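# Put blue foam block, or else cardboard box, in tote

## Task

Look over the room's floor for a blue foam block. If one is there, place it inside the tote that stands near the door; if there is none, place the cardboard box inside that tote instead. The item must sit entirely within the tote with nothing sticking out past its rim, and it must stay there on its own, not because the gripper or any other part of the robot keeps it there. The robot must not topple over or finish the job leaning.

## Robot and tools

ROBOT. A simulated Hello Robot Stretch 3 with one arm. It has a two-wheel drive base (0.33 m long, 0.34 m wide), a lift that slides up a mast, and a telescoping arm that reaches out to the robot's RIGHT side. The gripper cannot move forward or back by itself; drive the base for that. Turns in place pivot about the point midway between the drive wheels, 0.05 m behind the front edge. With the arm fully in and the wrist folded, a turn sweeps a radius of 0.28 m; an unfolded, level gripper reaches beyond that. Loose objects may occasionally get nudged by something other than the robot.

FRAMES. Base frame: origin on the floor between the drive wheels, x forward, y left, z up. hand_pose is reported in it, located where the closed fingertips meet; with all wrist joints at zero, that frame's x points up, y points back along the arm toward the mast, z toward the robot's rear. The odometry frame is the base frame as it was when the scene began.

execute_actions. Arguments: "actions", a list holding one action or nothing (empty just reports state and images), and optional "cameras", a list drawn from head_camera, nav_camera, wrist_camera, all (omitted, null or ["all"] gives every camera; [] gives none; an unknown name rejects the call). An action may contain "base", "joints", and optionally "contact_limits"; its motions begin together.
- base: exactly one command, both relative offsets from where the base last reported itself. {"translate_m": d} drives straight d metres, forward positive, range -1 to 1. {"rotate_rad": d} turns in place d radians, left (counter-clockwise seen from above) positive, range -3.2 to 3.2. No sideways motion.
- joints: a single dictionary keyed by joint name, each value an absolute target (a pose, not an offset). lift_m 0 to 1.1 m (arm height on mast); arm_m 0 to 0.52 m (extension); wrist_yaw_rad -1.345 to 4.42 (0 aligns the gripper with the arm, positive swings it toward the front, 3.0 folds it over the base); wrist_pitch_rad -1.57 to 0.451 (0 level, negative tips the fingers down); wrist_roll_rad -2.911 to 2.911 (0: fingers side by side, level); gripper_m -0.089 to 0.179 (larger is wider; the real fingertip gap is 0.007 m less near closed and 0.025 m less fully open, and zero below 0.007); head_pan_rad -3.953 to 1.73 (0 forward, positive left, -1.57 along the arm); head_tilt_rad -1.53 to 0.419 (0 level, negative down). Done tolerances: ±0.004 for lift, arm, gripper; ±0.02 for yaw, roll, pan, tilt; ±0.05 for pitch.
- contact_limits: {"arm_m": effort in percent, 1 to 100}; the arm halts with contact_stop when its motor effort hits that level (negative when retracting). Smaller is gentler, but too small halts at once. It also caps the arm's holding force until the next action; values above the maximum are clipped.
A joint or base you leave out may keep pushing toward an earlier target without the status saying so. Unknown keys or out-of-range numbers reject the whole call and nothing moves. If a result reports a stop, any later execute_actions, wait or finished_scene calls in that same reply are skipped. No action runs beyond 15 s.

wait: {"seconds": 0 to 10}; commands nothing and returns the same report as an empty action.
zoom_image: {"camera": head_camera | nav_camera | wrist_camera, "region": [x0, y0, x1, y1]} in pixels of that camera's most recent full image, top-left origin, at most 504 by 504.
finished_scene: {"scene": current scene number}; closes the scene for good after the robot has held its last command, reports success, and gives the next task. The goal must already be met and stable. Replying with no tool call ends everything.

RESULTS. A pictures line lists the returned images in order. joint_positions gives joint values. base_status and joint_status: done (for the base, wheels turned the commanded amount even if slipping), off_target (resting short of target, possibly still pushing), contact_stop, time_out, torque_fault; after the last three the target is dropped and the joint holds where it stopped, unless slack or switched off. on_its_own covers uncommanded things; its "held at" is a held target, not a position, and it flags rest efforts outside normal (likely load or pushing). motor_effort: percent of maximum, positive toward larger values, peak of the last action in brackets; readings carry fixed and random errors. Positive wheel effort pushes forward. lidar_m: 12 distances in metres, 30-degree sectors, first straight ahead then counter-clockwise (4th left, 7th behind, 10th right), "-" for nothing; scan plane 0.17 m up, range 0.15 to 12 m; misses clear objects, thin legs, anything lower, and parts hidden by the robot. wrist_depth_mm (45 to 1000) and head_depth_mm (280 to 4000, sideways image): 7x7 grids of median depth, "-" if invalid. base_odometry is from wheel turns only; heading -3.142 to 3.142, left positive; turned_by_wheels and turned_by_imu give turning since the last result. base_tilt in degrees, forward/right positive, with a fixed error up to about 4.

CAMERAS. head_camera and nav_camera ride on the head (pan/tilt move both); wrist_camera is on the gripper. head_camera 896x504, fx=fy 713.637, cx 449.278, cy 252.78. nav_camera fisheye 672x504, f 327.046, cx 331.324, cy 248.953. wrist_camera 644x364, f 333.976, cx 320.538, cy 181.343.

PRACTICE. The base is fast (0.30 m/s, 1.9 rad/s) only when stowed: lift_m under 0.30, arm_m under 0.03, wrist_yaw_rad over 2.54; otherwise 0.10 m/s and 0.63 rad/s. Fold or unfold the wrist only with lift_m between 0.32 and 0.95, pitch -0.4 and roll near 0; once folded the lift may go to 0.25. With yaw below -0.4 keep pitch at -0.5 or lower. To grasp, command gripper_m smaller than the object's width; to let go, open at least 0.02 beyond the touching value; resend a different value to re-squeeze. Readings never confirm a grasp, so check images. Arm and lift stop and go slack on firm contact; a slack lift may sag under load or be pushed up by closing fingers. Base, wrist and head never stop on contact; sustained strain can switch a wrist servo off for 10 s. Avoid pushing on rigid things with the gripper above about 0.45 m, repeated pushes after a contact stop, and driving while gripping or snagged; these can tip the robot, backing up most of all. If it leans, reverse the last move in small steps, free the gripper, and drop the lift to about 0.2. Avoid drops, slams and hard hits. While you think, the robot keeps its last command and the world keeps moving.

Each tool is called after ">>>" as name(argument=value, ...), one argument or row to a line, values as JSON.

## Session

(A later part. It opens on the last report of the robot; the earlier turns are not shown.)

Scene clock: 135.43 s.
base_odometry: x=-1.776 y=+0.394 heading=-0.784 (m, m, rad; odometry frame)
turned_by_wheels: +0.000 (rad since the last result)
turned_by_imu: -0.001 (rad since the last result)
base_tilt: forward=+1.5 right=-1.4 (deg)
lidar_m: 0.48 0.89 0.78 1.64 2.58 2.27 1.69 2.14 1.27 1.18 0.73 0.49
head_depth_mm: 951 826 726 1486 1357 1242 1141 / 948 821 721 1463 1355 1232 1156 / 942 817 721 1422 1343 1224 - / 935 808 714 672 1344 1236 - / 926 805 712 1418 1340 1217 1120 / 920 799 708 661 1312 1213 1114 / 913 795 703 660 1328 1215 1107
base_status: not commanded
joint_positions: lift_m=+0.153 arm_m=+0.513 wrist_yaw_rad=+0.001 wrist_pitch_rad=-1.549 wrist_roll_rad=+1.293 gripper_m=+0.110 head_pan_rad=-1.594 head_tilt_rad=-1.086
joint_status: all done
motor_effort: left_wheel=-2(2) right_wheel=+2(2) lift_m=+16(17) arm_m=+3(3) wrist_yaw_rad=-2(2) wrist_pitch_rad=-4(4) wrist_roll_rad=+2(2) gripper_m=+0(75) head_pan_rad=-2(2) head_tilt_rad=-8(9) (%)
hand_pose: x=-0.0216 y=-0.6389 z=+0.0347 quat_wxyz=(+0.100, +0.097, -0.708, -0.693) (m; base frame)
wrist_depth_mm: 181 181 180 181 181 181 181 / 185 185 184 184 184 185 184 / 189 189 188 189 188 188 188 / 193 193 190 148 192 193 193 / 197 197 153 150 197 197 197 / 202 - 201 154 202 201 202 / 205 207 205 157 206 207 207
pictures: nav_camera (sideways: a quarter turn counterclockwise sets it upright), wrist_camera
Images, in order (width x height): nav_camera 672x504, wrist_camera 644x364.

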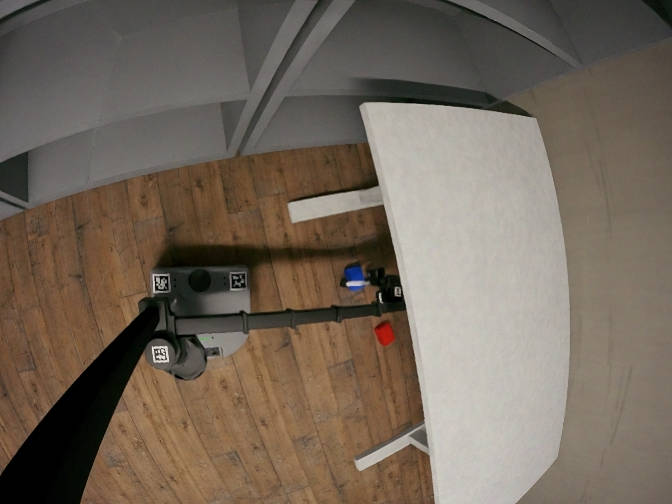

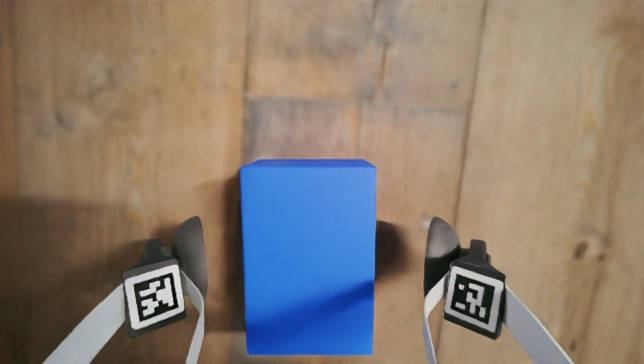

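>>> execute_actions(
  actions=[
    {"joints":{"lift_m":0.139}},
  ],
  cameras=[],
)

>>> execute_actions(
  actions=[
    {"joints":{"gripper_m":0.02}},
  ],
  cameras=["wrist_camera"],
)

Scene clock: 141.83 s.
base_odometry: x=-1.776 y=+0.394 heading=-0.784 (m, m, rad; odometry frame)
turned_by_wheels: +0.000 (rad since the last result)
turned_by_imu: -0.001 (rad since the last result)
base_tilt: forward=+1.6 right=-1.5 (deg)
lidar_m: 0.48 0.89 0.78 1.64 2.58 2.27 1.69 2.14 1.27 1.18 0.73 0.49
head_depth_mm: 950 825 726 1489 1357 1235 1141 / 946 821 724 1462 1354 1236 1148 / 939 818 720 1434 1354 1236 - / 936 809 714 671 1335 1227 - / 928 805 710 1416 1328 1219 1120 / 919 802 708 664 1320 1213 1117 / 909 793 703 658 1323 1211 1114
base_status: not commanded
joint_positions: lift_m=+0.140 arm_m=+0.513 wrist_yaw_rad=+0.001 wrist_pitch_rad=-1.549 wrist_roll_rad=+1.293 gripper_m=+0.110 head_pan_rad=-1.594 head_tilt_rad=-1.086
joint_status: all done
motor_effort: left_wheel=-3(3) right_wheel=+2(2) lift_m=+16(16) arm_m=+3(3) wrist_yaw_rad=-2(2) wrist_pitch_rad=-4(4) wrist_roll_rad=+2(2) gripper_m=+0(1) head_pan_rad=-2(2) head_tilt_rad=-8(7) (%)
hand_pose: x=-0.0216 y=-0.6389 z=+0.0217 quat_wxyz=(+0.100, +0.097, -0.708, -0.693) (m; base frame)
wrist_depth_mm: 169 169 168 169 168 168 168 / 172 172 171 172 172 172 172 / 176 176 176 175 176 176 176 / 180 179 178 135 179 180 180 / 184 184 138 137 182 184 183 / 188 - 141 140 188 187 187 / 191 193 191 143 193 193 191
pictures: none
No camera images: the call's "cameras" was empty. Leave "cameras" out to get every camera's image.

Scene clock: 143.23 s.
base_odometry: x=-1.776 y=+0.394 heading=-0.784 (m, m, rad; odometry frame)
turned_by_wheels: +0.000 (rad since the last result)
turned_by_imu: +0.000 (rad since the last result)
base_tilt: forward=+1.5 right=-1.4 (deg)
lidar_m: 0.48 0.89 0.78 1.64 2.58 2.26 1.70 2.14 1.28 1.18 0.73 0.49
head_depth_mm: 950 828 726 1479 1356 1235 1139 / 948 820 724 1466 1359 1232 1152 / 940 816 717 1443 1356 1234 - / 932 810 716 671 1340 1220 - / 926 805 711 1402 1328 1226 1117 / 920 803 709 665 1310 1217 1118 / 914 798 703 660 1325 1212 1116
base_status: not commanded
joint_positions: lift_m=+0.140 arm_m=+0.513 wrist_yaw_rad=+0.001 wrist_pitch_rad=-1.549 wrist_roll_rad=+1.293 gripper_m=+0.021 head_pan_rad=-1.594 head_tilt_rad=-1.086
joint_status: all done
motor_effort: left_wheel=-2(2) right_wheel=+2(2) lift_m=+16(16) arm_m=+3(3) wrist_yaw_rad=-2(2) wrist_pitch_rad=-4(4) wrist_roll_rad=+2(2) gripper_m=-17(95) head_pan_rad=-2(2) head_tilt_rad=-8(7) (%)
hand_pose: x=-0.0216 y=-0.6389 z=+0.0217 quat_wxyz=(+0.100, +0.097, -0.708, -0.693) (m; base frame)
wrist_depth_mm: 169 168 168 168 168 168 167 / 172 172 172 171 172 172 172 / 176 175 176 175 175 175 176 / 180 179 178 131 179 180 180 / 183 184 135 134 182 183 183 / 188 188 136 137 137 188 187 / 192 192 191 139 192 192 192
pictures: wrist_camera
Images, in order (width x height): wrist_camera 644x364.

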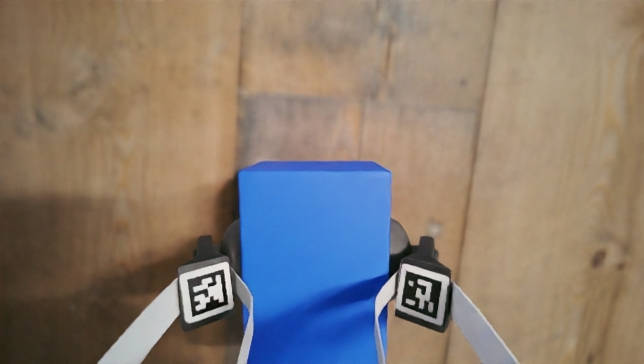

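>>> execute_actions(
  actions=[
    {"joints":{"lift_m":0.20}},
  ],
  cameras=[],
)

>>> execute_actions(
  actions=[
    {"joints":{"lift_m":0.34,"arm_m":0.0,"wrist_roll_rad":0.0,"wrist_pitch_rad":-0.4}},
  ],
  cameras=["wrist_camera","nav_camera"],
)

Scene clock: 148.63 s.
base_odometry: x=-1.776 y=+0.394 heading=-0.784 (m, m, rad; odometry frame)
turned_by_wheels: +0.000 (rad since the last result)
turned_by_imu: -0.001 (rad since the last result)
base_tilt: forward=+1.5 right=-1.5 (deg)
lidar_m: 0.48 0.89 0.78 1.64 2.59 2.27 1.69 2.14 1.27 1.18 0.73 0.49
head_depth_mm: 954 825 726 1483 1363 1235 1145 / 948 821 722 1468 1351 1230 1145 / 941 818 718 1432 1350 1226 - / 934 810 713 671 1341 1231 - / 926 805 713 1413 1332 1220 1123 / 921 801 708 662 1307 1221 1117 / 914 797 705 660 1317 1209 1116
base_status: not commanded
joint_positions: lift_m=+0.199 arm_m=+0.513 wrist_yaw_rad=+0.001 wrist_pitch_rad=-1.549 wrist_roll_rad=+1.293 gripper_m=+0.021 head_pan_rad=-1.594 head_tilt_rad=-1.086
joint_status: all done
motor_effort: left_wheel=-2(3) right_wheel=+2(2) lift_m=+55(57) arm_m=+3(3) wrist_yaw_rad=-1(1) wrist_pitch_rad=-4(4) wrist_roll_rad=+2(2) gripper_m=-18(17) head_pan_rad=-2(3) head_tilt_rad=-8(8) (%)
hand_pose: x=-0.0216 y=-0.6389 z=+0.0812 quat_wxyz=(+0.100, +0.097, -0.708, -0.693) (m; base frame)
wrist_depth_mm: 224 226 225 225 226 224 224 / 229 230 229 229 231 228 229 / 236 235 234 235 236 235 234 / 240 240 238 131 239 240 241 / 245 245 135 133 243 245 245 / 252 251 137 136 136 251 251 / 258 257 257 139 256 256 256
pictures: none
No camera images: the call's "cameras" was empty. Leave "cameras" out to get every camera's image.

Scene clock: 153.57 s.
base_odometry: x=-1.776 y=+0.394 heading=-0.784 (m, m, rad; odometry frame)
turned_by_wheels: +0.000 (rad since the last result)
turned_by_imu: -0.001 (rad since the last result)
base_tilt: forward=+1.5 right=-1.5 (deg)
lidar_m: 0.48 0.89 0.78 1.64 2.58 2.26 1.69 2.14 1.28 1.18 0.73 0.49
head_depth_mm: 950 827 726 1488 1355 1242 1135 / 951 820 724 1458 1352 1231 1149 / 940 816 721 1449 1349 1257 - / 932 814 715 1436 1283 - - / 930 806 711 1415 1332 1222 1121 / 921 802 709 664 1311 1217 1122 / 914 795 704 660 1319 1210 1115
base_status: not commanded
joint_positions: lift_m=+0.339 arm_m=+0.000 wrist_yaw_rad=+0.001 wrist_pitch_rad=-0.425 wrist_roll_rad=+0.005 gripper_m=+0.021 head_pan_rad=-1.594 head_tilt_rad=-1.086
joint_status: all done
motor_effort: left_wheel=-3(2) right_wheel=+2(2) lift_m=+55(56) arm_m=-3(7) wrist_yaw_rad=-2(2) wrist_pitch_rad=+14(12) wrist_roll_rad=-2(3) gripper_m=-17(18) head_pan_rad=-3(3) head_tilt_rad=-8(8) (%)
hand_pose: x=-0.0212 y=-0.3687 z=+0.3503 quat_wxyz=(+0.690, +0.150, -0.693, -0.149) (m; base frame)
wrist_depth_mm: 410 820 858 901 943 997 - / 428 883 939 997 - - - / 471 946 - - - - - / 785 728 837 131 836 899 881 / 692 602 135 134 649 705 699 / 583 554 137 137 137 586 588 / 486 483 489 140 489 506 501
pictures: nav_camera (sideways: a quarter turn counterclockwise sets it upright), wrist_camera
Images, in order (width x height): nav_camera 672x504, wrist_camera 644x364.

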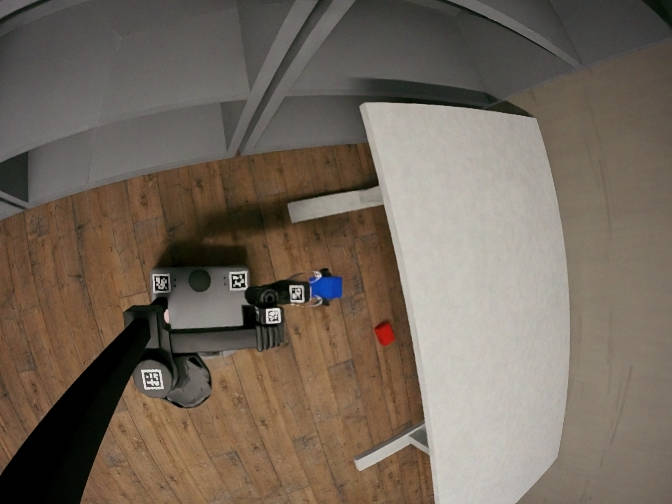

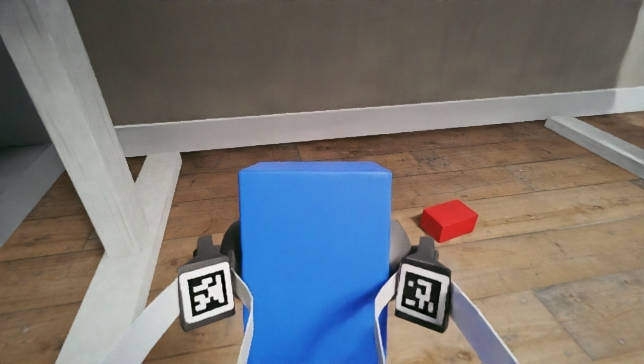

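>>> execute_actions(
  actions=[
    {"base":{"rotate_rad":1.72},"joints":{"wrist_yaw_rad":2.8,"head_pan_rad":0,"head_tilt_rad":-0.9}},
  ],
  cameras=[],
)

>>> execute_actions(
  actions=[
    {"joints":{"lift_m":0.29}},
  ],
  cameras=["wrist_camera","nav_camera"],
)

Scene clock: 162.90 s.
base_odometry: x=-1.776 y=+0.394 heading=+0.936 (m, m, rad; odometry frame)
turned_by_wheels: +1.720 (rad since the last result)
turned_by_imu: +1.746 (rad since the last result)
base_tilt: forward=+1.6 right=-1.5 (deg)
lidar_m: 1.64 2.64 2.25 1.69 1.27 1.24 0.73 0.73 0.48 0.62 0.91 0.78
head_depth_mm: 1477 1480 1282 1590 1261 1261 1148 / 2378 1792 1901 1660 1461 1308 1169 / 2434 2497 2025 1708 1481 1303 1162 / 2400 2510 2015 1689 1478 1295 1156 / 2436 2446 1995 1699 1470 1290 1152 / 2399 2458 1989 1686 1464 1286 1149 / 2392 2399 1963 1674 1451 1284 1145
base_status: done
joint_positions: lift_m=+0.339 arm_m=+0.000 wrist_yaw_rad=+2.797 wrist_pitch_rad=-0.425 wrist_roll_rad=+0.005 gripper_m=+0.021 head_pan_rad=-0.007 head_tilt_rad=-0.902
joint_status: all done
motor_effort: left_wheel=-3(8) right_wheel=+2(6) lift_m=+55(54) arm_m=-4(4) wrist_yaw_rad=+3(2) wrist_pitch_rad=+14(14) wrist_roll_rad=-2(2) gripper_m=-17(17) head_pan_rad=+1(26) head_tilt_rad=+1(23) (%)
hand_pose: x=+0.0542 y=+0.0651 z=+0.3503 quat_wxyz=(+0.266, +0.708, +0.028, +0.654) (m; base frame)
wrist_depth_mm: - - - - - - - / - - - - - - - / - - - - - - - / - 861 816 131 834 874 880 / - 701 135 134 672 703 715 / 570 600 137 136 137 580 589 / 494 - 141 139 485 508 508
pictures: none
No camera images: the call's "cameras" was empty. Leave "cameras" out to get every camera's image.

Scene clock: 164.17 s.
base_odometry: x=-1.776 y=+0.394 heading=+0.936 (m, m, rad; odometry frame)
turned_by_wheels: +0.000 (rad since the last result)
turned_by_imu: +0.000 (rad since the last result)
base_tilt: forward=+1.5 right=-1.4 (deg)
lidar_m: 1.64 2.64 2.24 1.69 1.27 1.24 0.73 0.73 0.48 0.62 0.91 0.78
head_depth_mm: 1480 1485 1267 1599 1258 1261 1142 / 2356 1770 1893 1661 1468 1305 1170 / 2430 2492 2043 1731 1486 1307 1166 / 2443 2486 2016 1706 1478 1299 1160 / 2409 2453 2005 1690 1462 1301 1155 / 2416 2424 1991 1669 1466 1279 1151 / 2380 2386 1967 1671 1442 1275 1146
base_status: not commanded
joint_positions: lift_m=+0.291 arm_m=+0.000 wrist_yaw_rad=+2.797 wrist_pitch_rad=-0.425 wrist_roll_rad=+0.005 gripper_m=+0.021 head_pan_rad=-0.007 head_tilt_rad=-0.902
joint_status: all done
motor_effort: left_wheel=-3(3) right_wheel=+3(2) lift_m=+16(49) arm_m=-3(4) wrist_yaw_rad=+1(2) wrist_pitch_rad=+14(14) wrist_roll_rad=-2(2) gripper_m=-17(17) head_pan_rad=+1(2) head_tilt_rad=+2(1) (%)
hand_pose: x=+0.0542 y=+0.0651 z=+0.3018 quat_wxyz=(+0.266, +0.708, +0.028, +0.654) (m; base frame)
wrist_depth_mm: - - - - - - - / - - - - - - - / - - - 995 - - - / - 772 736 131 749 774 788 / - 624 135 133 604 623 623 / 503 538 137 136 137 524 531 / 451 - 139 140 439 451 452
pictures: nav_camera (sideways: a quarter turn counterclockwise sets it upright), wrist_camera
Images, in order (width x height): nav_camera 672x504, wrist_camera 644x364.

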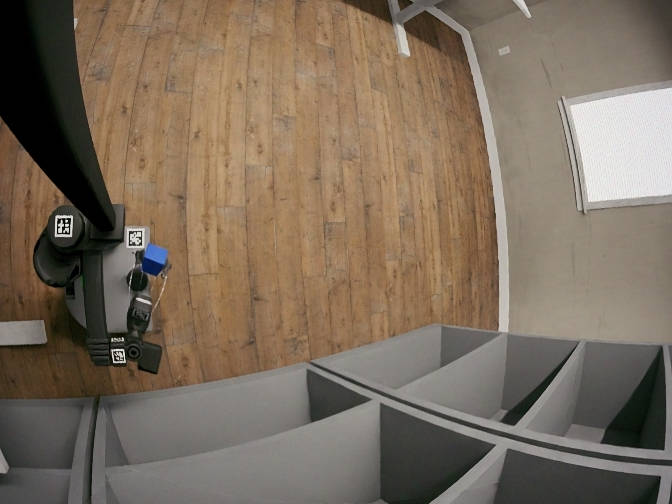

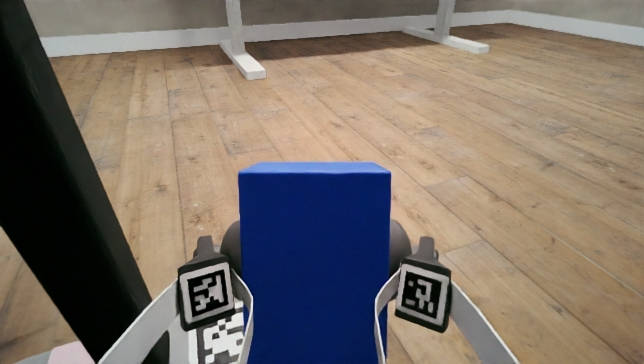

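>>> execute_actions(
  actions=[
    {"base":{"translate_m":1.0}},
  ],
  cameras=[],
)

>>> execute_actions(
  actions=[
    {"base":{"translate_m":1.0},"joints":{"head_pan_rad":-1.5,"head_tilt_rad":-0.6}},
  ],
  cameras=["head_camera","nav_camera"],
)

Scene clock: 173.70 s.
base_odometry: x=-1.183 y=+1.199 heading=+0.935 (m, m, rad; odometry frame)
turned_by_wheels: +0.000 (rad since the last result)
turned_by_imu: +0.003 (rad since the last result)
base_tilt: forward=+1.6 right=-1.5 (deg)
lidar_m: 1.57 1.62 1.81 1.80 2.24 2.05 1.72 1.25 0.46 0.83 0.86 0.70
head_depth_mm: 1472 1707 1955 1728 1166 1232 1118 / 1474 1697 1940 1730 1485 1292 1165 / 1470 1684 1940 1710 1484 1304 1167 / 1453 1683 1927 1703 1473 1297 1160 / 1461 1672 1898 1696 1463 1287 1157 / 1439 1665 1891 1686 1456 1285 1149 / 1443 1655 1892 1670 1450 1280 1145
base_status: done
joint_positions: lift_m=+0.291 arm_m=+0.000 wrist_yaw_rad=+2.798 wrist_pitch_rad=-0.425 wrist_roll_rad=+0.005 gripper_m=+0.021 head_pan_rad=-0.007 head_tilt_rad=-0.901
joint_status: not commanded
motor_effort: left_wheel=-3(6) right_wheel=+2(7) lift_m=+16(16) arm_m=-3(4) wrist_yaw_rad=+2(1) wrist_pitch_rad=+14(14) wrist_roll_rad=-2(2) gripper_m=-17(17) head_pan_rad=+1(2) head_tilt_rad=+1(1) (%)
hand_pose: x=+0.0541 y=+0.0652 z=+0.3018 quat_wxyz=(+0.266, +0.708, +0.028, +0.654) (m; base frame)
wrist_depth_mm: - - - - - - - / - - - - - - - / - - - - 995 - - / - 777 718 131 735 777 777 / - 616 135 133 598 627 625 / 508 542 136 136 137 520 521 / 445 - 139 140 438 453 454
pictures: none
No camera images: the call's "cameras" was empty. Leave "cameras" out to get every camera's image.

Scene clock: 178.73 s.
base_odometry: x=-0.589 y=+2.004 heading=+0.935 (m, m, rad; odometry frame)
turned_by_wheels: +0.000 (rad since the last result)
turned_by_imu: +0.003 (rad since the last result)
base_tilt: forward=+1.5 right=-1.5 (deg)
lidar_m: 0.58 0.59 0.79 1.94 1.82 2.43 2.22 0.51 0.52 2.53 0.86 0.61
head_depth_mm: 2213 2416 2646 2544 1950 1542 1162 / 2200 2404 2669 2483 1942 1569 1321 / 2213 2427 2671 2506 1904 1573 1324 / 2210 2427 2675 2351 1902 1548 1319 / 2223 2446 2692 2381 1891 1531 1307 / 2213 2398 2646 2307 1883 1536 1302 / 1656 1700 1753 1828 1753 1514 1292
base_status: done
joint_positions: lift_m=+0.291 arm_m=+0.000 wrist_yaw_rad=+2.798 wrist_pitch_rad=-0.425 wrist_roll_rad=+0.005 gripper_m=+0.021 head_pan_rad=-1.493 head_tilt_rad=-0.606
joint_status: all done
motor_effort: left_wheel=-3(6) right_wheel=+3(8) lift_m=+17(16) arm_m=-3(3) wrist_yaw_rad=+1(1) wrist_pitch_rad=+14(14) wrist_roll_rad=-2(2) gripper_m=-18(17) head_pan_rad=-3(28) head_tilt_rad=+4(29) (%)
hand_pose: x=+0.0541 y=+0.0652 z=+0.3018 quat_wxyz=(+0.266, +0.708, +0.028, +0.654) (m; base frame)
wrist_depth_mm: - - - - 861 617 484 / - - - - 904 646 499 / - - - 982 910 667 515 / - 767 736 131 736 675 528 / - 630 135 133 606 629 538 / 501 540 136 136 136 525 513 / 450 - 140 140 444 449 456
pictures: head_camera (sideways: a quarter turn clockwise sets it upright), nav_camera (sideways: a quarter turn counterclockwise sets it upright)
Images, in order (width x height): head_camera 896x504, nav_camera 672x504.

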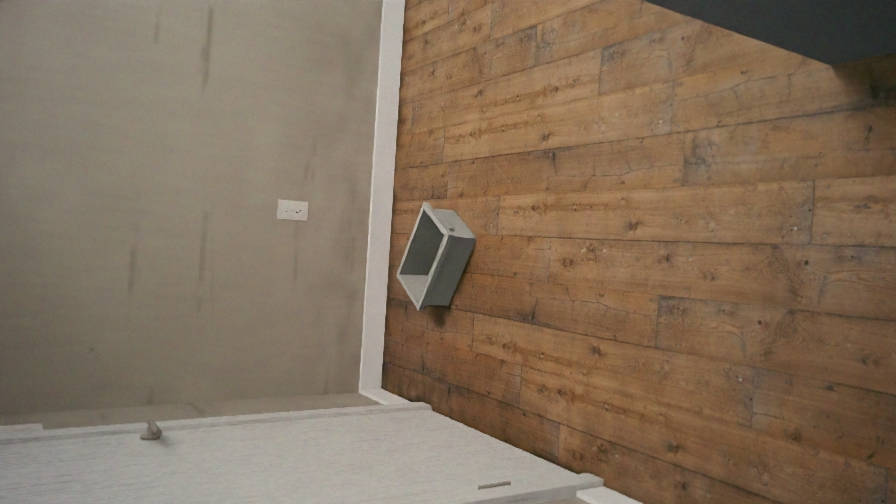

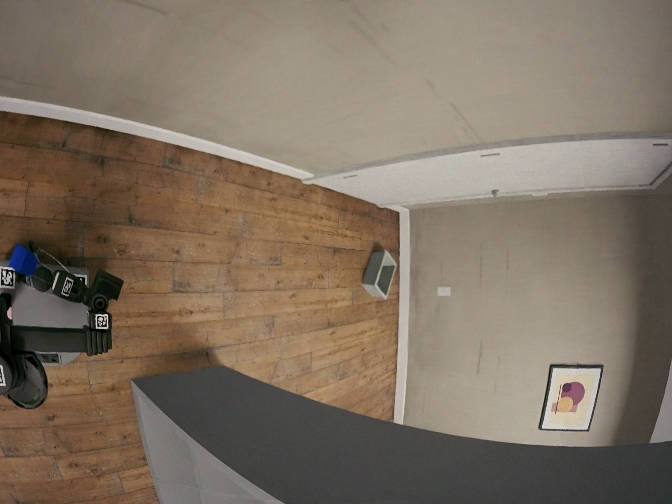

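>>> execute_actions(
  actions=[
    {"base":{"rotate_rad":-1.47},"joints":{"head_pan_rad":0,"head_tilt_rad":-0.9}},
  ],
  cameras=[],
)

>>> execute_actions(
  actions=[
    {"base":{"translate_m":1.0}},
  ],
  cameras=["head_camera"],
)

Scene clock: 187.90 s.
base_odometry: x=-0.589 y=+2.004 heading=-0.535 (m, m, rad; odometry frame)
turned_by_wheels: -1.470 (rad since the last result)
turned_by_imu: -1.487 (rad since the last result)
base_tilt: forward=+1.6 right=-1.5 (deg)
lidar_m: 1.77 0.78 0.59 0.58 0.61 0.87 1.83 2.35 2.96 1.30 0.51 0.58
head_depth_mm: 2304 2507 2120 1770 1254 1198 1147 / 2311 2508 2090 1753 1498 1320 1175 / 2347 2535 2066 1734 1501 1309 1160 / 2370 2375 2064 1724 1484 1302 1155 / 2368 2531 2051 1713 1477 1294 1161 / 2254 2270 2027 1702 1471 1295 1157 / 1577 1639 1689 1642 1458 1286 1147
base_status: done
joint_positions: lift_m=+0.291 arm_m=+0.000 wrist_yaw_rad=+2.798 wrist_pitch_rad=-0.425 wrist_roll_rad=+0.005 gripper_m=+0.021 head_pan_rad=-0.007 head_tilt_rad=-0.889
joint_status: all done
motor_effort: left_wheel=+1(11) right_wheel=-1(5) lift_m=+17(17) arm_m=-4(4) wrist_yaw_rad=+1(1) wrist_pitch_rad=+14(14) wrist_roll_rad=-2(2) gripper_m=-17(18) head_pan_rad=+1(27) head_tilt_rad=-6(32) (%)
hand_pose: x=+0.0541 y=+0.0652 z=+0.3018 quat_wxyz=(+0.266, +0.708, +0.028, +0.654) (m; base frame)
wrist_depth_mm: 504 523 566 604 650 719 791 / 544 571 609 663 717 787 879 / - 609 664 716 778 883 937 / - 653 685 131 731 781 793 / - 623 135 133 597 625 630 / 503 535 136 136 137 520 530 / 452 - 140 139 438 453 451
pictures: none
No camera images: the call's "cameras" was empty. Leave "cameras" out to get every camera's image.

Scene clock: 192.93 s.
base_odometry: x=+0.271 y=+1.495 heading=-0.534 (m, m, rad; odometry frame)
turned_by_wheels: +0.000 (rad since the last result)
turned_by_imu: +0.003 (rad since the last result)
base_tilt: forward=+1.6 right=-1.5 (deg)
lidar_m: 1.52 0.67 0.53 0.52 0.55 0.78 2.68 0.59 0.49 1.07 2.04 1.56
head_depth_mm: 1376 1575 1840 1758 1503 1324 1171 / 1385 1577 1850 1734 1493 1318 1175 / 1385 1597 1857 1667 1477 1305 1169 / 1404 1603 1875 1668 1499 1297 1160 / 1409 1617 1876 1711 1473 1295 1151 / 1430 1621 1884 1694 1470 1291 1156 / 1376 1493 1521 1576 1458 1289 1146
base_status: done
joint_positions: lift_m=+0.291 arm_m=+0.000 wrist_yaw_rad=+2.798 wrist_pitch_rad=-0.425 wrist_roll_rad=+0.005 gripper_m=+0.021 head_pan_rad=-0.007 head_tilt_rad=-0.890
joint_status: not commanded
motor_effort: left_wheel=+0(12) right_wheel=-1(3) lift_m=+16(17) arm_m=-4(5) wrist_yaw_rad=+1(1) wrist_pitch_rad=+14(14) wrist_roll_rad=-2(2) gripper_m=-17(17) head_pan_rad=+2(2) head_tilt_rad=-5(6) (%)
hand_pose: x=+0.0541 y=+0.0652 z=+0.3018 quat_wxyz=(+0.266, +0.708, +0.028, +0.654) (m; base frame)
wrist_depth_mm: 448 476 512 542 567 613 663 / 483 507 554 593 623 682 757 / - 558 596 654 676 757 850 / - 588 623 131 737 766 768 / - 616 135 133 610 633 626 / 507 537 136 137 136 529 531 / 449 - 140 140 443 451 450
pictures: head_camera (sideways: a quarter turn clockwise sets it upright)
Images, in order (width x height): head_camera 896x504.

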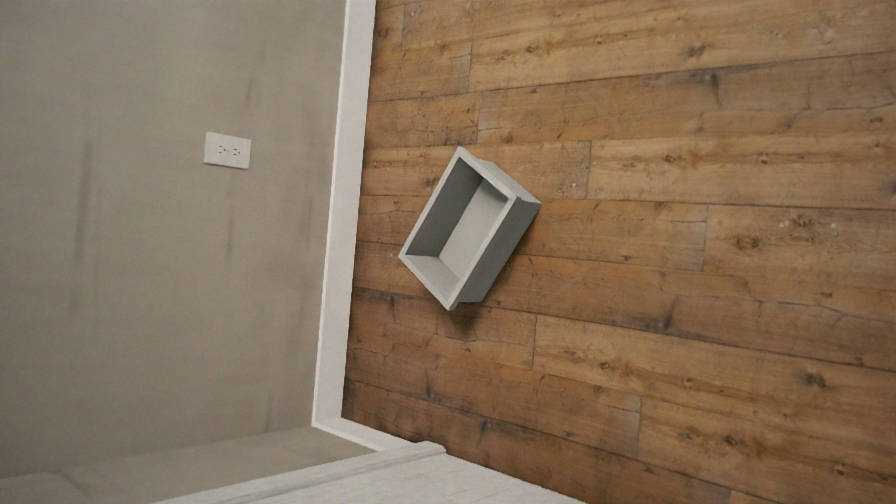

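>>> execute_actions(
  actions=[
    {"base":{"translate_m":0.58},"joints":{"head_pan_rad":-1.6,"head_tilt_rad":-1.15}},
  ],
  cameras=[],
)

>>> execute_actions(
  actions=[
    {"base":{"rotate_rad":1.41},"joints":{"lift_m":0.36}},
  ],
  cameras=["head_camera"],
)

Scene clock: 205.37 s.
base_odometry: x=+0.770 y=+1.199 heading=-0.534 (m, m, rad; odometry frame)
turned_by_wheels: +0.000 (rad since the last result)
turned_by_imu: +0.001 (rad since the last result)
base_tilt: forward=+1.5 right=-1.5 (deg)
lidar_m: 0.94 0.61 0.47 0.46 0.49 0.73 2.52 0.92 1.20 2.96 1.26 0.97
head_depth_mm: 2027 1810 1609 1455 1331 1228 1150 / 2019 1798 1606 1444 1326 1223 - / 2009 1787 1598 1444 1319 - - / 2008 1794 1594 1433 1316 - - / 1997 1761 1587 1430 1318 1205 1123 / 1973 1764 1576 1430 1305 1208 1119 / 1966 1738 1563 1424 1294 1200 1111
base_status: done
joint_positions: lift_m=+0.291 arm_m=+0.000 wrist_yaw_rad=+2.798 wrist_pitch_rad=-0.425 wrist_roll_rad=+0.005 gripper_m=+0.021 head_pan_rad=-1.594 head_tilt_rad=-1.136
joint_status: all done
motor_effort: left_wheel=+0(11) right_wheel=+0(4) lift_m=+16(17) arm_m=-4(4) wrist_yaw_rad=+2(2) wrist_pitch_rad=+14(14) wrist_roll_rad=-2(2) gripper_m=-17(18) head_pan_rad=-3(27) head_tilt_rad=-8(30) (%)
hand_pose: x=+0.0541 y=+0.0652 z=+0.3018 quat_wxyz=(+0.266, +0.708, +0.028, +0.654) (m; base frame)
wrist_depth_mm: 404 429 456 485 525 574 654 / 435 464 498 533 575 620 721 / - 496 533 582 632 705 800 / - 540 561 131 706 746 776 / - 585 135 134 601 621 626 / 508 541 136 137 137 531 523 / 447 - 140 140 439 449 453
pictures: none
No camera images: the call's "cameras" was empty. Leave "cameras" out to get every camera's image.

Scene clock: 208.30 s.
base_odometry: x=+0.770 y=+1.199 heading=+0.875 (m, m, rad; odometry frame)
turned_by_wheels: +1.410 (rad since the last result)
turned_by_imu: +1.431 (rad since the last result)
base_tilt: forward=+1.6 right=-1.5 (deg)
lidar_m: 0.46 0.47 0.63 1.39 0.92 1.02 2.29 1.48 1.01 0.94 0.71 0.49
head_depth_mm: 1010 1229 1541 1458 1333 1226 1149 / 1004 1219 1532 1450 1320 1223 - / 996 1192 1498 1453 1299 - - / 982 1188 1476 1434 1317 - - / 978 1172 1470 1426 1300 1212 1118 / 962 1158 1459 1423 1301 1200 1117 / 954 1148 1444 1427 1300 1196 1116
base_status: done
joint_positions: lift_m=+0.359 arm_m=+0.000 wrist_yaw_rad=+2.798 wrist_pitch_rad=-0.425 wrist_roll_rad=+0.005 gripper_m=+0.021 head_pan_rad=-1.594 head_tilt_rad=-1.136
joint_status: all done
motor_effort: left_wheel=-3(11) right_wheel=+2(6) lift_m=+55(56) arm_m=-4(4) wrist_yaw_rad=+2(2) wrist_pitch_rad=+14(14) wrist_roll_rad=-2(2) gripper_m=-17(17) head_pan_rad=-2(3) head_tilt_rad=-8(7) (%)
hand_pose: x=+0.0541 y=+0.0652 z=+0.3704 quat_wxyz=(+0.266, +0.708, +0.028, +0.654) (m; base frame)
wrist_depth_mm: - - - - 670 498 376 / - - - - 709 484 388 / - - - - 740 501 399 / - 884 854 131 702 521 415 / - 724 135 133 680 558 427 / 593 633 136 137 137 574 442 / 520 - 512 140 515 529 461
pictures: head_camera (sideways: a quarter turn clockwise sets it upright)
Images, in order (width x height): head_camera 896x504.

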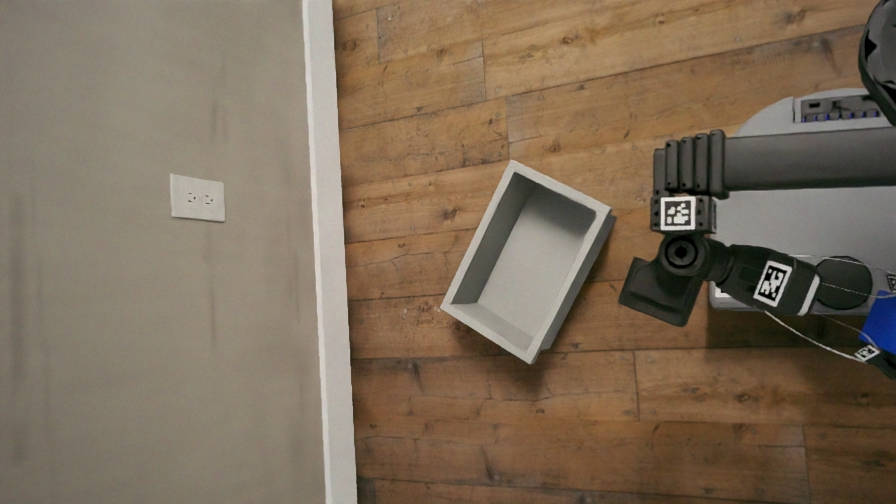

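>>> execute_actions(
  actions=[
    {"joints":{"arm_m":0.31,"wrist_yaw_rad":2.64,"wrist_pitch_rad":-1.54}},
  ],
  cameras=["head_camera","wrist_camera"],
)

Scene clock: 222.87 s.
base_odometry: x=+0.770 y=+1.199 heading=+0.875 (m, m, rad; odometry frame)
turned_by_wheels: +0.000 (rad since the last result)
turned_by_imu: -0.001 (rad since the last result)
base_tilt: forward=+1.5 right=-1.4 (deg)
lidar_m: 0.46 0.47 0.63 1.39 0.92 1.02 2.29 1.49 1.01 0.94 0.71 0.49
head_depth_mm: 1009 1232 1536 1463 1335 1230 1148 / 1002 1217 1519 1454 1328 1226 - / 992 1195 1502 1432 1317 - - / 982 1184 1475 - 1296 1235 - / 971 1173 1466 1417 1297 1221 1118 / 962 1163 1460 1421 1298 1209 1111 / 954 1150 1432 1425 1303 1195 1114
base_status: not commanded
joint_positions: lift_m=+0.359 arm_m=+0.310 wrist_yaw_rad=+2.642 wrist_pitch_rad=-1.533 wrist_roll_rad=+0.005 gripper_m=+0.021 head_pan_rad=-1.594 head_tilt_rad=-1.136
joint_status: all done
motor_effort: left_wheel=-3(2) right_wheel=+2(2) lift_m=+55(55) arm_m=+3(7) wrist_yaw_rad=-2(5) wrist_pitch_rad=-4(15) wrist_roll_rad=-2(2) gripper_m=-17(17) head_pan_rad=-3(3) head_tilt_rad=-8(8) (%)
hand_pose: x=-0.0280 y=-0.4674 z=+0.2410 quat_wxyz=(+0.602, +0.615, +0.348, +0.371) (m; base frame)
wrist_depth_mm: 381 384 383 380 383 387 384 / 390 389 385 385 391 384 395 / 395 394 360 394 393 332 394 / 402 401 355 131 399 333 404 / 413 408 135 133 374 340 413 / 422 416 137 137 136 342 416 / 426 432 296 140 426 431 427
pictures: head_camera (sideways: a quarter turn clockwise sets it upright), wrist_camera
Images, in order (width x height): head_camera 896x504, wrist_camera 644x364.

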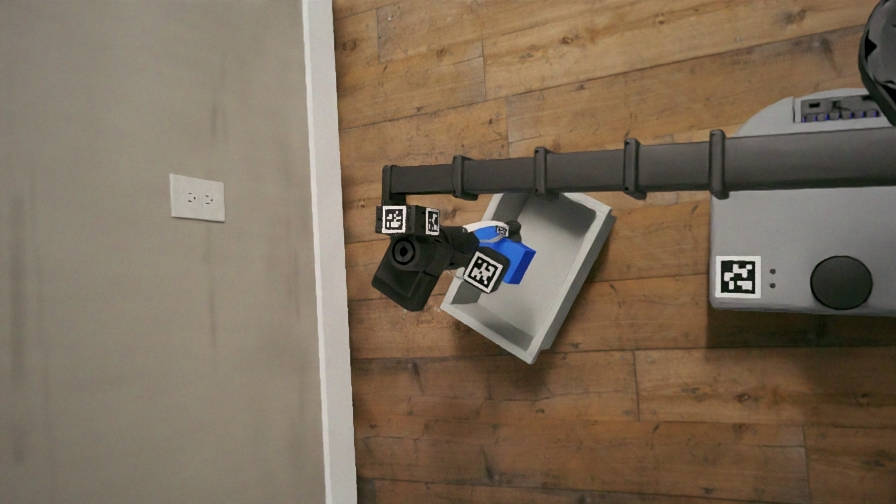

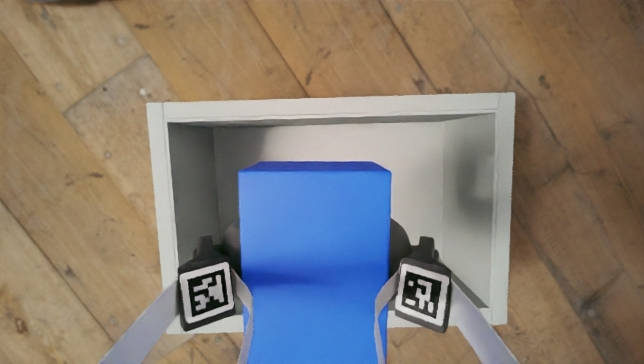

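>>> execute_actions(
  actions=[
    {"joints":{"arm_m":0.322,"lift_m":0.15}},
  ],
  cameras=["head_camera","wrist_camera"],
)

Scene clock: 233.73 s.
base_odometry: x=+0.770 y=+1.199 heading=+0.875 (m, m, rad; odometry frame)
turned_by_wheels: +0.000 (rad since the last result)
turned_by_imu: -0.001 (rad since the last result)
base_tilt: forward=+1.6 right=-1.5 (deg)
lidar_m: 0.46 0.47 0.63 1.40 0.92 1.02 2.29 1.49 1.01 0.94 0.71 0.49
head_depth_mm: 1011 1229 1537 1464 1335 1227 1134 / 1001 1214 1516 1456 1325 1222 - / 993 1189 1494 1463 1321 - - / 979 1183 1469 1471 1284 1231 - / 972 1173 1472 1440 1302 1221 1118 / 962 1160 1462 1427 1308 1203 1115 / 954 1149 1448 1431 1302 1200 1109
base_status: not commanded
joint_positions: lift_m=+0.151 arm_m=+0.322 wrist_yaw_rad=+2.642 wrist_pitch_rad=-1.533 wrist_roll_rad=+0.005 gripper_m=+0.021 head_pan_rad=-1.594 head_tilt_rad=-1.136
joint_status: all done
motor_effort: left_wheel=-2(2) right_wheel=+2(2) lift_m=+16(51) arm_m=+2(5) wrist_yaw_rad=-2(2) wrist_pitch_rad=-4(4) wrist_roll_rad=-2(2) gripper_m=-17(17) head_pan_rad=-2(3) head_tilt_rad=-9(8) (%)
hand_pose: x=-0.0281 y=-0.4794 z=+0.0325 quat_wxyz=(+0.602, +0.615, +0.348, +0.371) (m; base frame)
wrist_depth_mm: 91 85 87 89 91 93 95 / 145 148 154 161 168 175 155 / 173 185 185 185 184 185 167 / 173 188 186 131 187 188 168 / 171 191 135 133 191 192 169 / 170 195 137 136 136 196 170 / 169 199 198 140 200 201 171
pictures: head_camera (sideways: a quarter turn clockwise sets it upright), wrist_camera
Images, in order (width x height): head_camera 896x504, wrist_camera 644x364.

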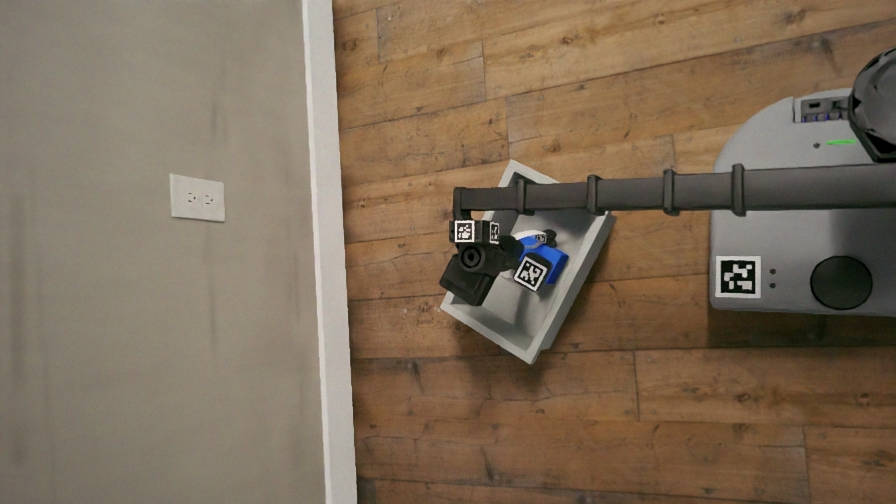

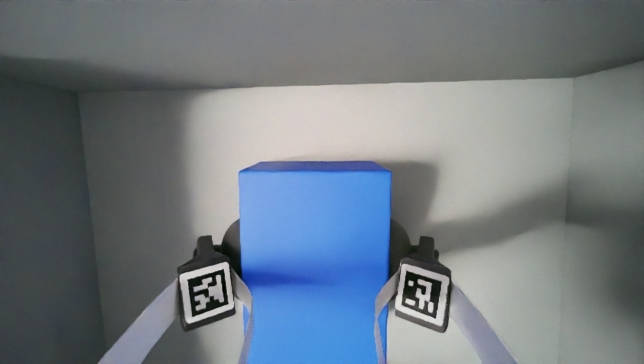

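>>> execute_actions(
  actions=[
    {"joints":{"lift_m":0.142}},
  ],
  cameras=[],
)

>>> execute_actions(
  actions=[
    {"joints":{"gripper_m":0.105}},
  ],
  cameras=[],
)

>>> execute_actions(
  actions=[
    {"joints":{"lift_m":0.28}},
  ],
  cameras=["head_camera","wrist_camera"],
)

Scene clock: 238.57 s.
base_odometry: x=+0.770 y=+1.199 heading=+0.875 (m, m, rad; odometry frame)
turned_by_wheels: +0.000 (rad since the last result)
turned_by_imu: -0.001 (rad since the last result)
base_tilt: forward=+1.6 right=-1.5 (deg)
lidar_m: 0.46 0.47 0.63 1.39 0.92 1.02 2.29 1.48 1.01 0.94 0.71 0.49
head_depth_mm: 1012 1229 1540 1465 1329 1233 1142 / 1004 1216 1514 1452 1332 1221 - / 990 1196 1501 1464 1311 - - / 984 1184 1479 1459 1284 1237 - / 975 1172 1467 1423 1287 1221 1120 / 966 1165 1458 1429 1306 1205 1117 / 957 1151 1433 1431 1301 1199 1114
base_status: not commanded
joint_positions: lift_m=+0.143 arm_m=+0.322 wrist_yaw_rad=+2.642 wrist_pitch_rad=-1.533 wrist_roll_rad=+0.005 gripper_m=+0.021 head_pan_rad=-1.594 head_tilt_rad=-1.136
joint_status: all done
motor_effort: left_wheel=-3(3) right_wheel=+2(2) lift_m=+17(17) arm_m=+3(3) wrist_yaw_rad=-3(1) wrist_pitch_rad=-4(4) wrist_roll_rad=-2(2) gripper_m=-18(17) head_pan_rad=-3(3) head_tilt_rad=-7(8) (%)
hand_pose: x=-0.0281 y=-0.4794 z=+0.0245 quat_wxyz=(+0.602, +0.615, +0.348, +0.371) (m; base frame)
wrist_depth_mm: 91 85 87 89 91 93 95 / 145 148 155 161 168 173 154 / 172 177 176 177 177 178 167 / 173 180 179 131 180 181 168 / 171 183 134 134 183 184 170 / 170 187 136 136 137 188 170 / 169 190 190 140 191 191 171
pictures: none
No camera images: the call's "cameras" was empty. Leave "cameras" out to get every camera's image.

Scene clock: 239.90 s.
base_odometry: x=+0.770 y=+1.199 heading=+0.875 (m, m, rad; odometry frame)
turned_by_wheels: +0.000 (rad since the last result)
turned_by_imu: +0.000 (rad since the last result)
base_tilt: forward=+1.5 right=-1.5 (deg)
lidar_m: 0.46 0.47 0.63 1.39 0.92 1.02 2.29 1.48 1.01 0.94 0.71 0.49
head_depth_mm: 1010 1232 1541 1457 1326 1231 1136 / 1004 1211 1526 1451 1323 1221 - / 995 1201 1500 1466 1313 - - / 983 1186 1473 1465 1290 1239 - / 974 1176 1466 1433 1287 1216 1122 / 964 1159 1458 1435 1308 1199 1116 / 955 1150 1431 1417 1304 1203 1112
base_status: not commanded
joint_positions: lift_m=+0.143 arm_m=+0.322 wrist_yaw_rad=+2.642 wrist_pitch_rad=-1.533 wrist_roll_rad=+0.005 gripper_m=+0.105 head_pan_rad=-1.594 head_tilt_rad=-1.136
joint_status: all done
motor_effort: left_wheel=-3(3) right_wheel=+2(2) lift_m=+17(17) arm_m=+3(3) wrist_yaw_rad=-2(2) wrist_pitch_rad=-4(4) wrist_roll_rad=-2(2) gripper_m=+0(87) head_pan_rad=-3(3) head_tilt_rad=-7(9) (%)
hand_pose: x=-0.0281 y=-0.4794 z=+0.0245 quat_wxyz=(+0.602, +0.615, +0.348, +0.371) (m; base frame)
wrist_depth_mm: 91 85 87 88 91 93 95 / 145 149 154 161 167 174 154 / 171 176 177 177 177 178 168 / 172 181 178 135 180 181 168 / 171 184 182 137 182 185 169 / 170 186 186 140 186 187 170 / 165 192 191 143 190 192 170
pictures: none
No camera images: the call's "cameras" was empty. Leave "cameras" out to get every camera's image.

Scene clock: 242.00 s.
base_odometry: x=+0.770 y=+1.199 heading=+0.875 (m, m, rad; odometry frame)
turned_by_wheels: +0.000 (rad since the last result)
turned_by_imu: +0.000 (rad since the last result)
base_tilt: forward=+1.5 right=-1.4 (deg)
lidar_m: 0.46 0.47 0.63 1.39 0.92 1.02 2.29 1.49 1.01 0.94 0.71 0.49
head_depth_mm: 1015 1232 1532 1452 1332 1226 1145 / 1002 1216 1524 1456 1328 1224 - / 993 1198 1504 1449 1317 - - / 985 1190 1468 - 1294 1232 - / 971 1172 1467 1427 1295 1223 1120 / 968 1162 1461 1421 1302 1209 1118 / 950 1150 1434 1428 1306 1204 1110
base_status: not commanded
joint_positions: lift_m=+0.279 arm_m=+0.322 wrist_yaw_rad=+2.642 wrist_pitch_rad=-1.533 wrist_roll_rad=+0.005 gripper_m=+0.105 head_pan_rad=-1.594 head_tilt_rad=-1.136
joint_status: all done
motor_effort: left_wheel=-3(2) right_wheel=+2(2) lift_m=+54(57) arm_m=+3(3) wrist_yaw_rad=-2(2) wrist_pitch_rad=-4(4) wrist_roll_rad=-2(2) gripper_m=+0(0) head_pan_rad=-3(3) head_tilt_rad=-8(9) (%)
hand_pose: x=-0.0281 y=-0.4794 z=+0.1610 quat_wxyz=(+0.602, +0.615, +0.348, +0.371) (m; base frame)
wrist_depth_mm: 304 304 304 305 305 308 306 / 309 194 193 194 200 194 311 / 317 240 311 313 316 252 316 / 319 239 319 273 319 254 322 / 326 222 324 280 326 253 329 / 334 207 329 324 322 225 333 / 340 222 242 240 236 221 343
pictures: head_camera (sideways: a quarter turn clockwise sets it upright), wrist_camera
Images, in order (width x height): head_camera 896x504, wrist_camera 644x364.

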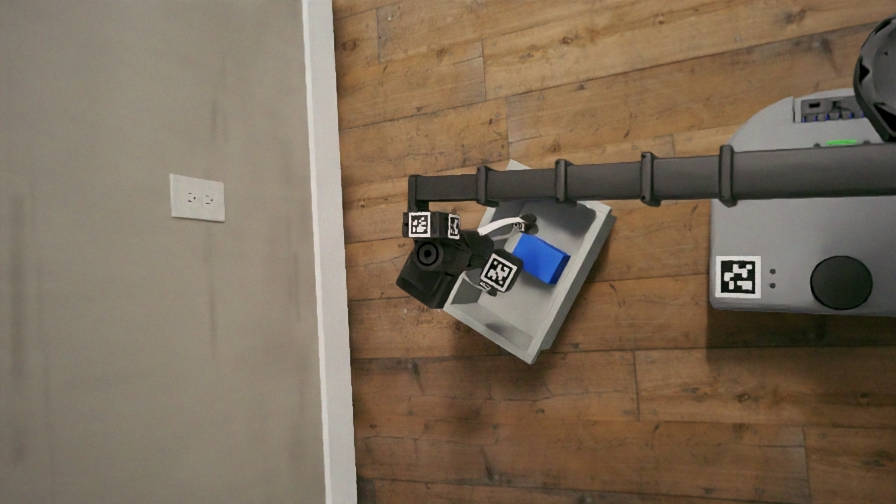

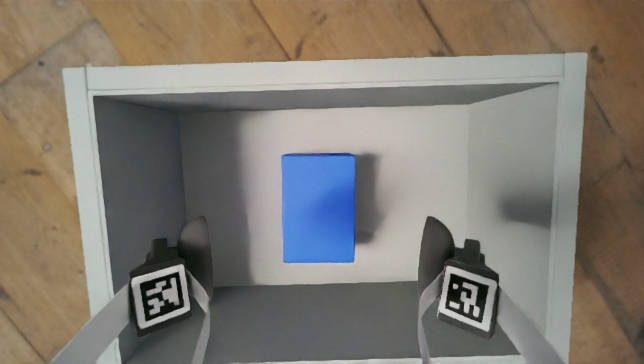

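>>> finished_scene(
  scene=1,
)

The scene is finished: the task was done.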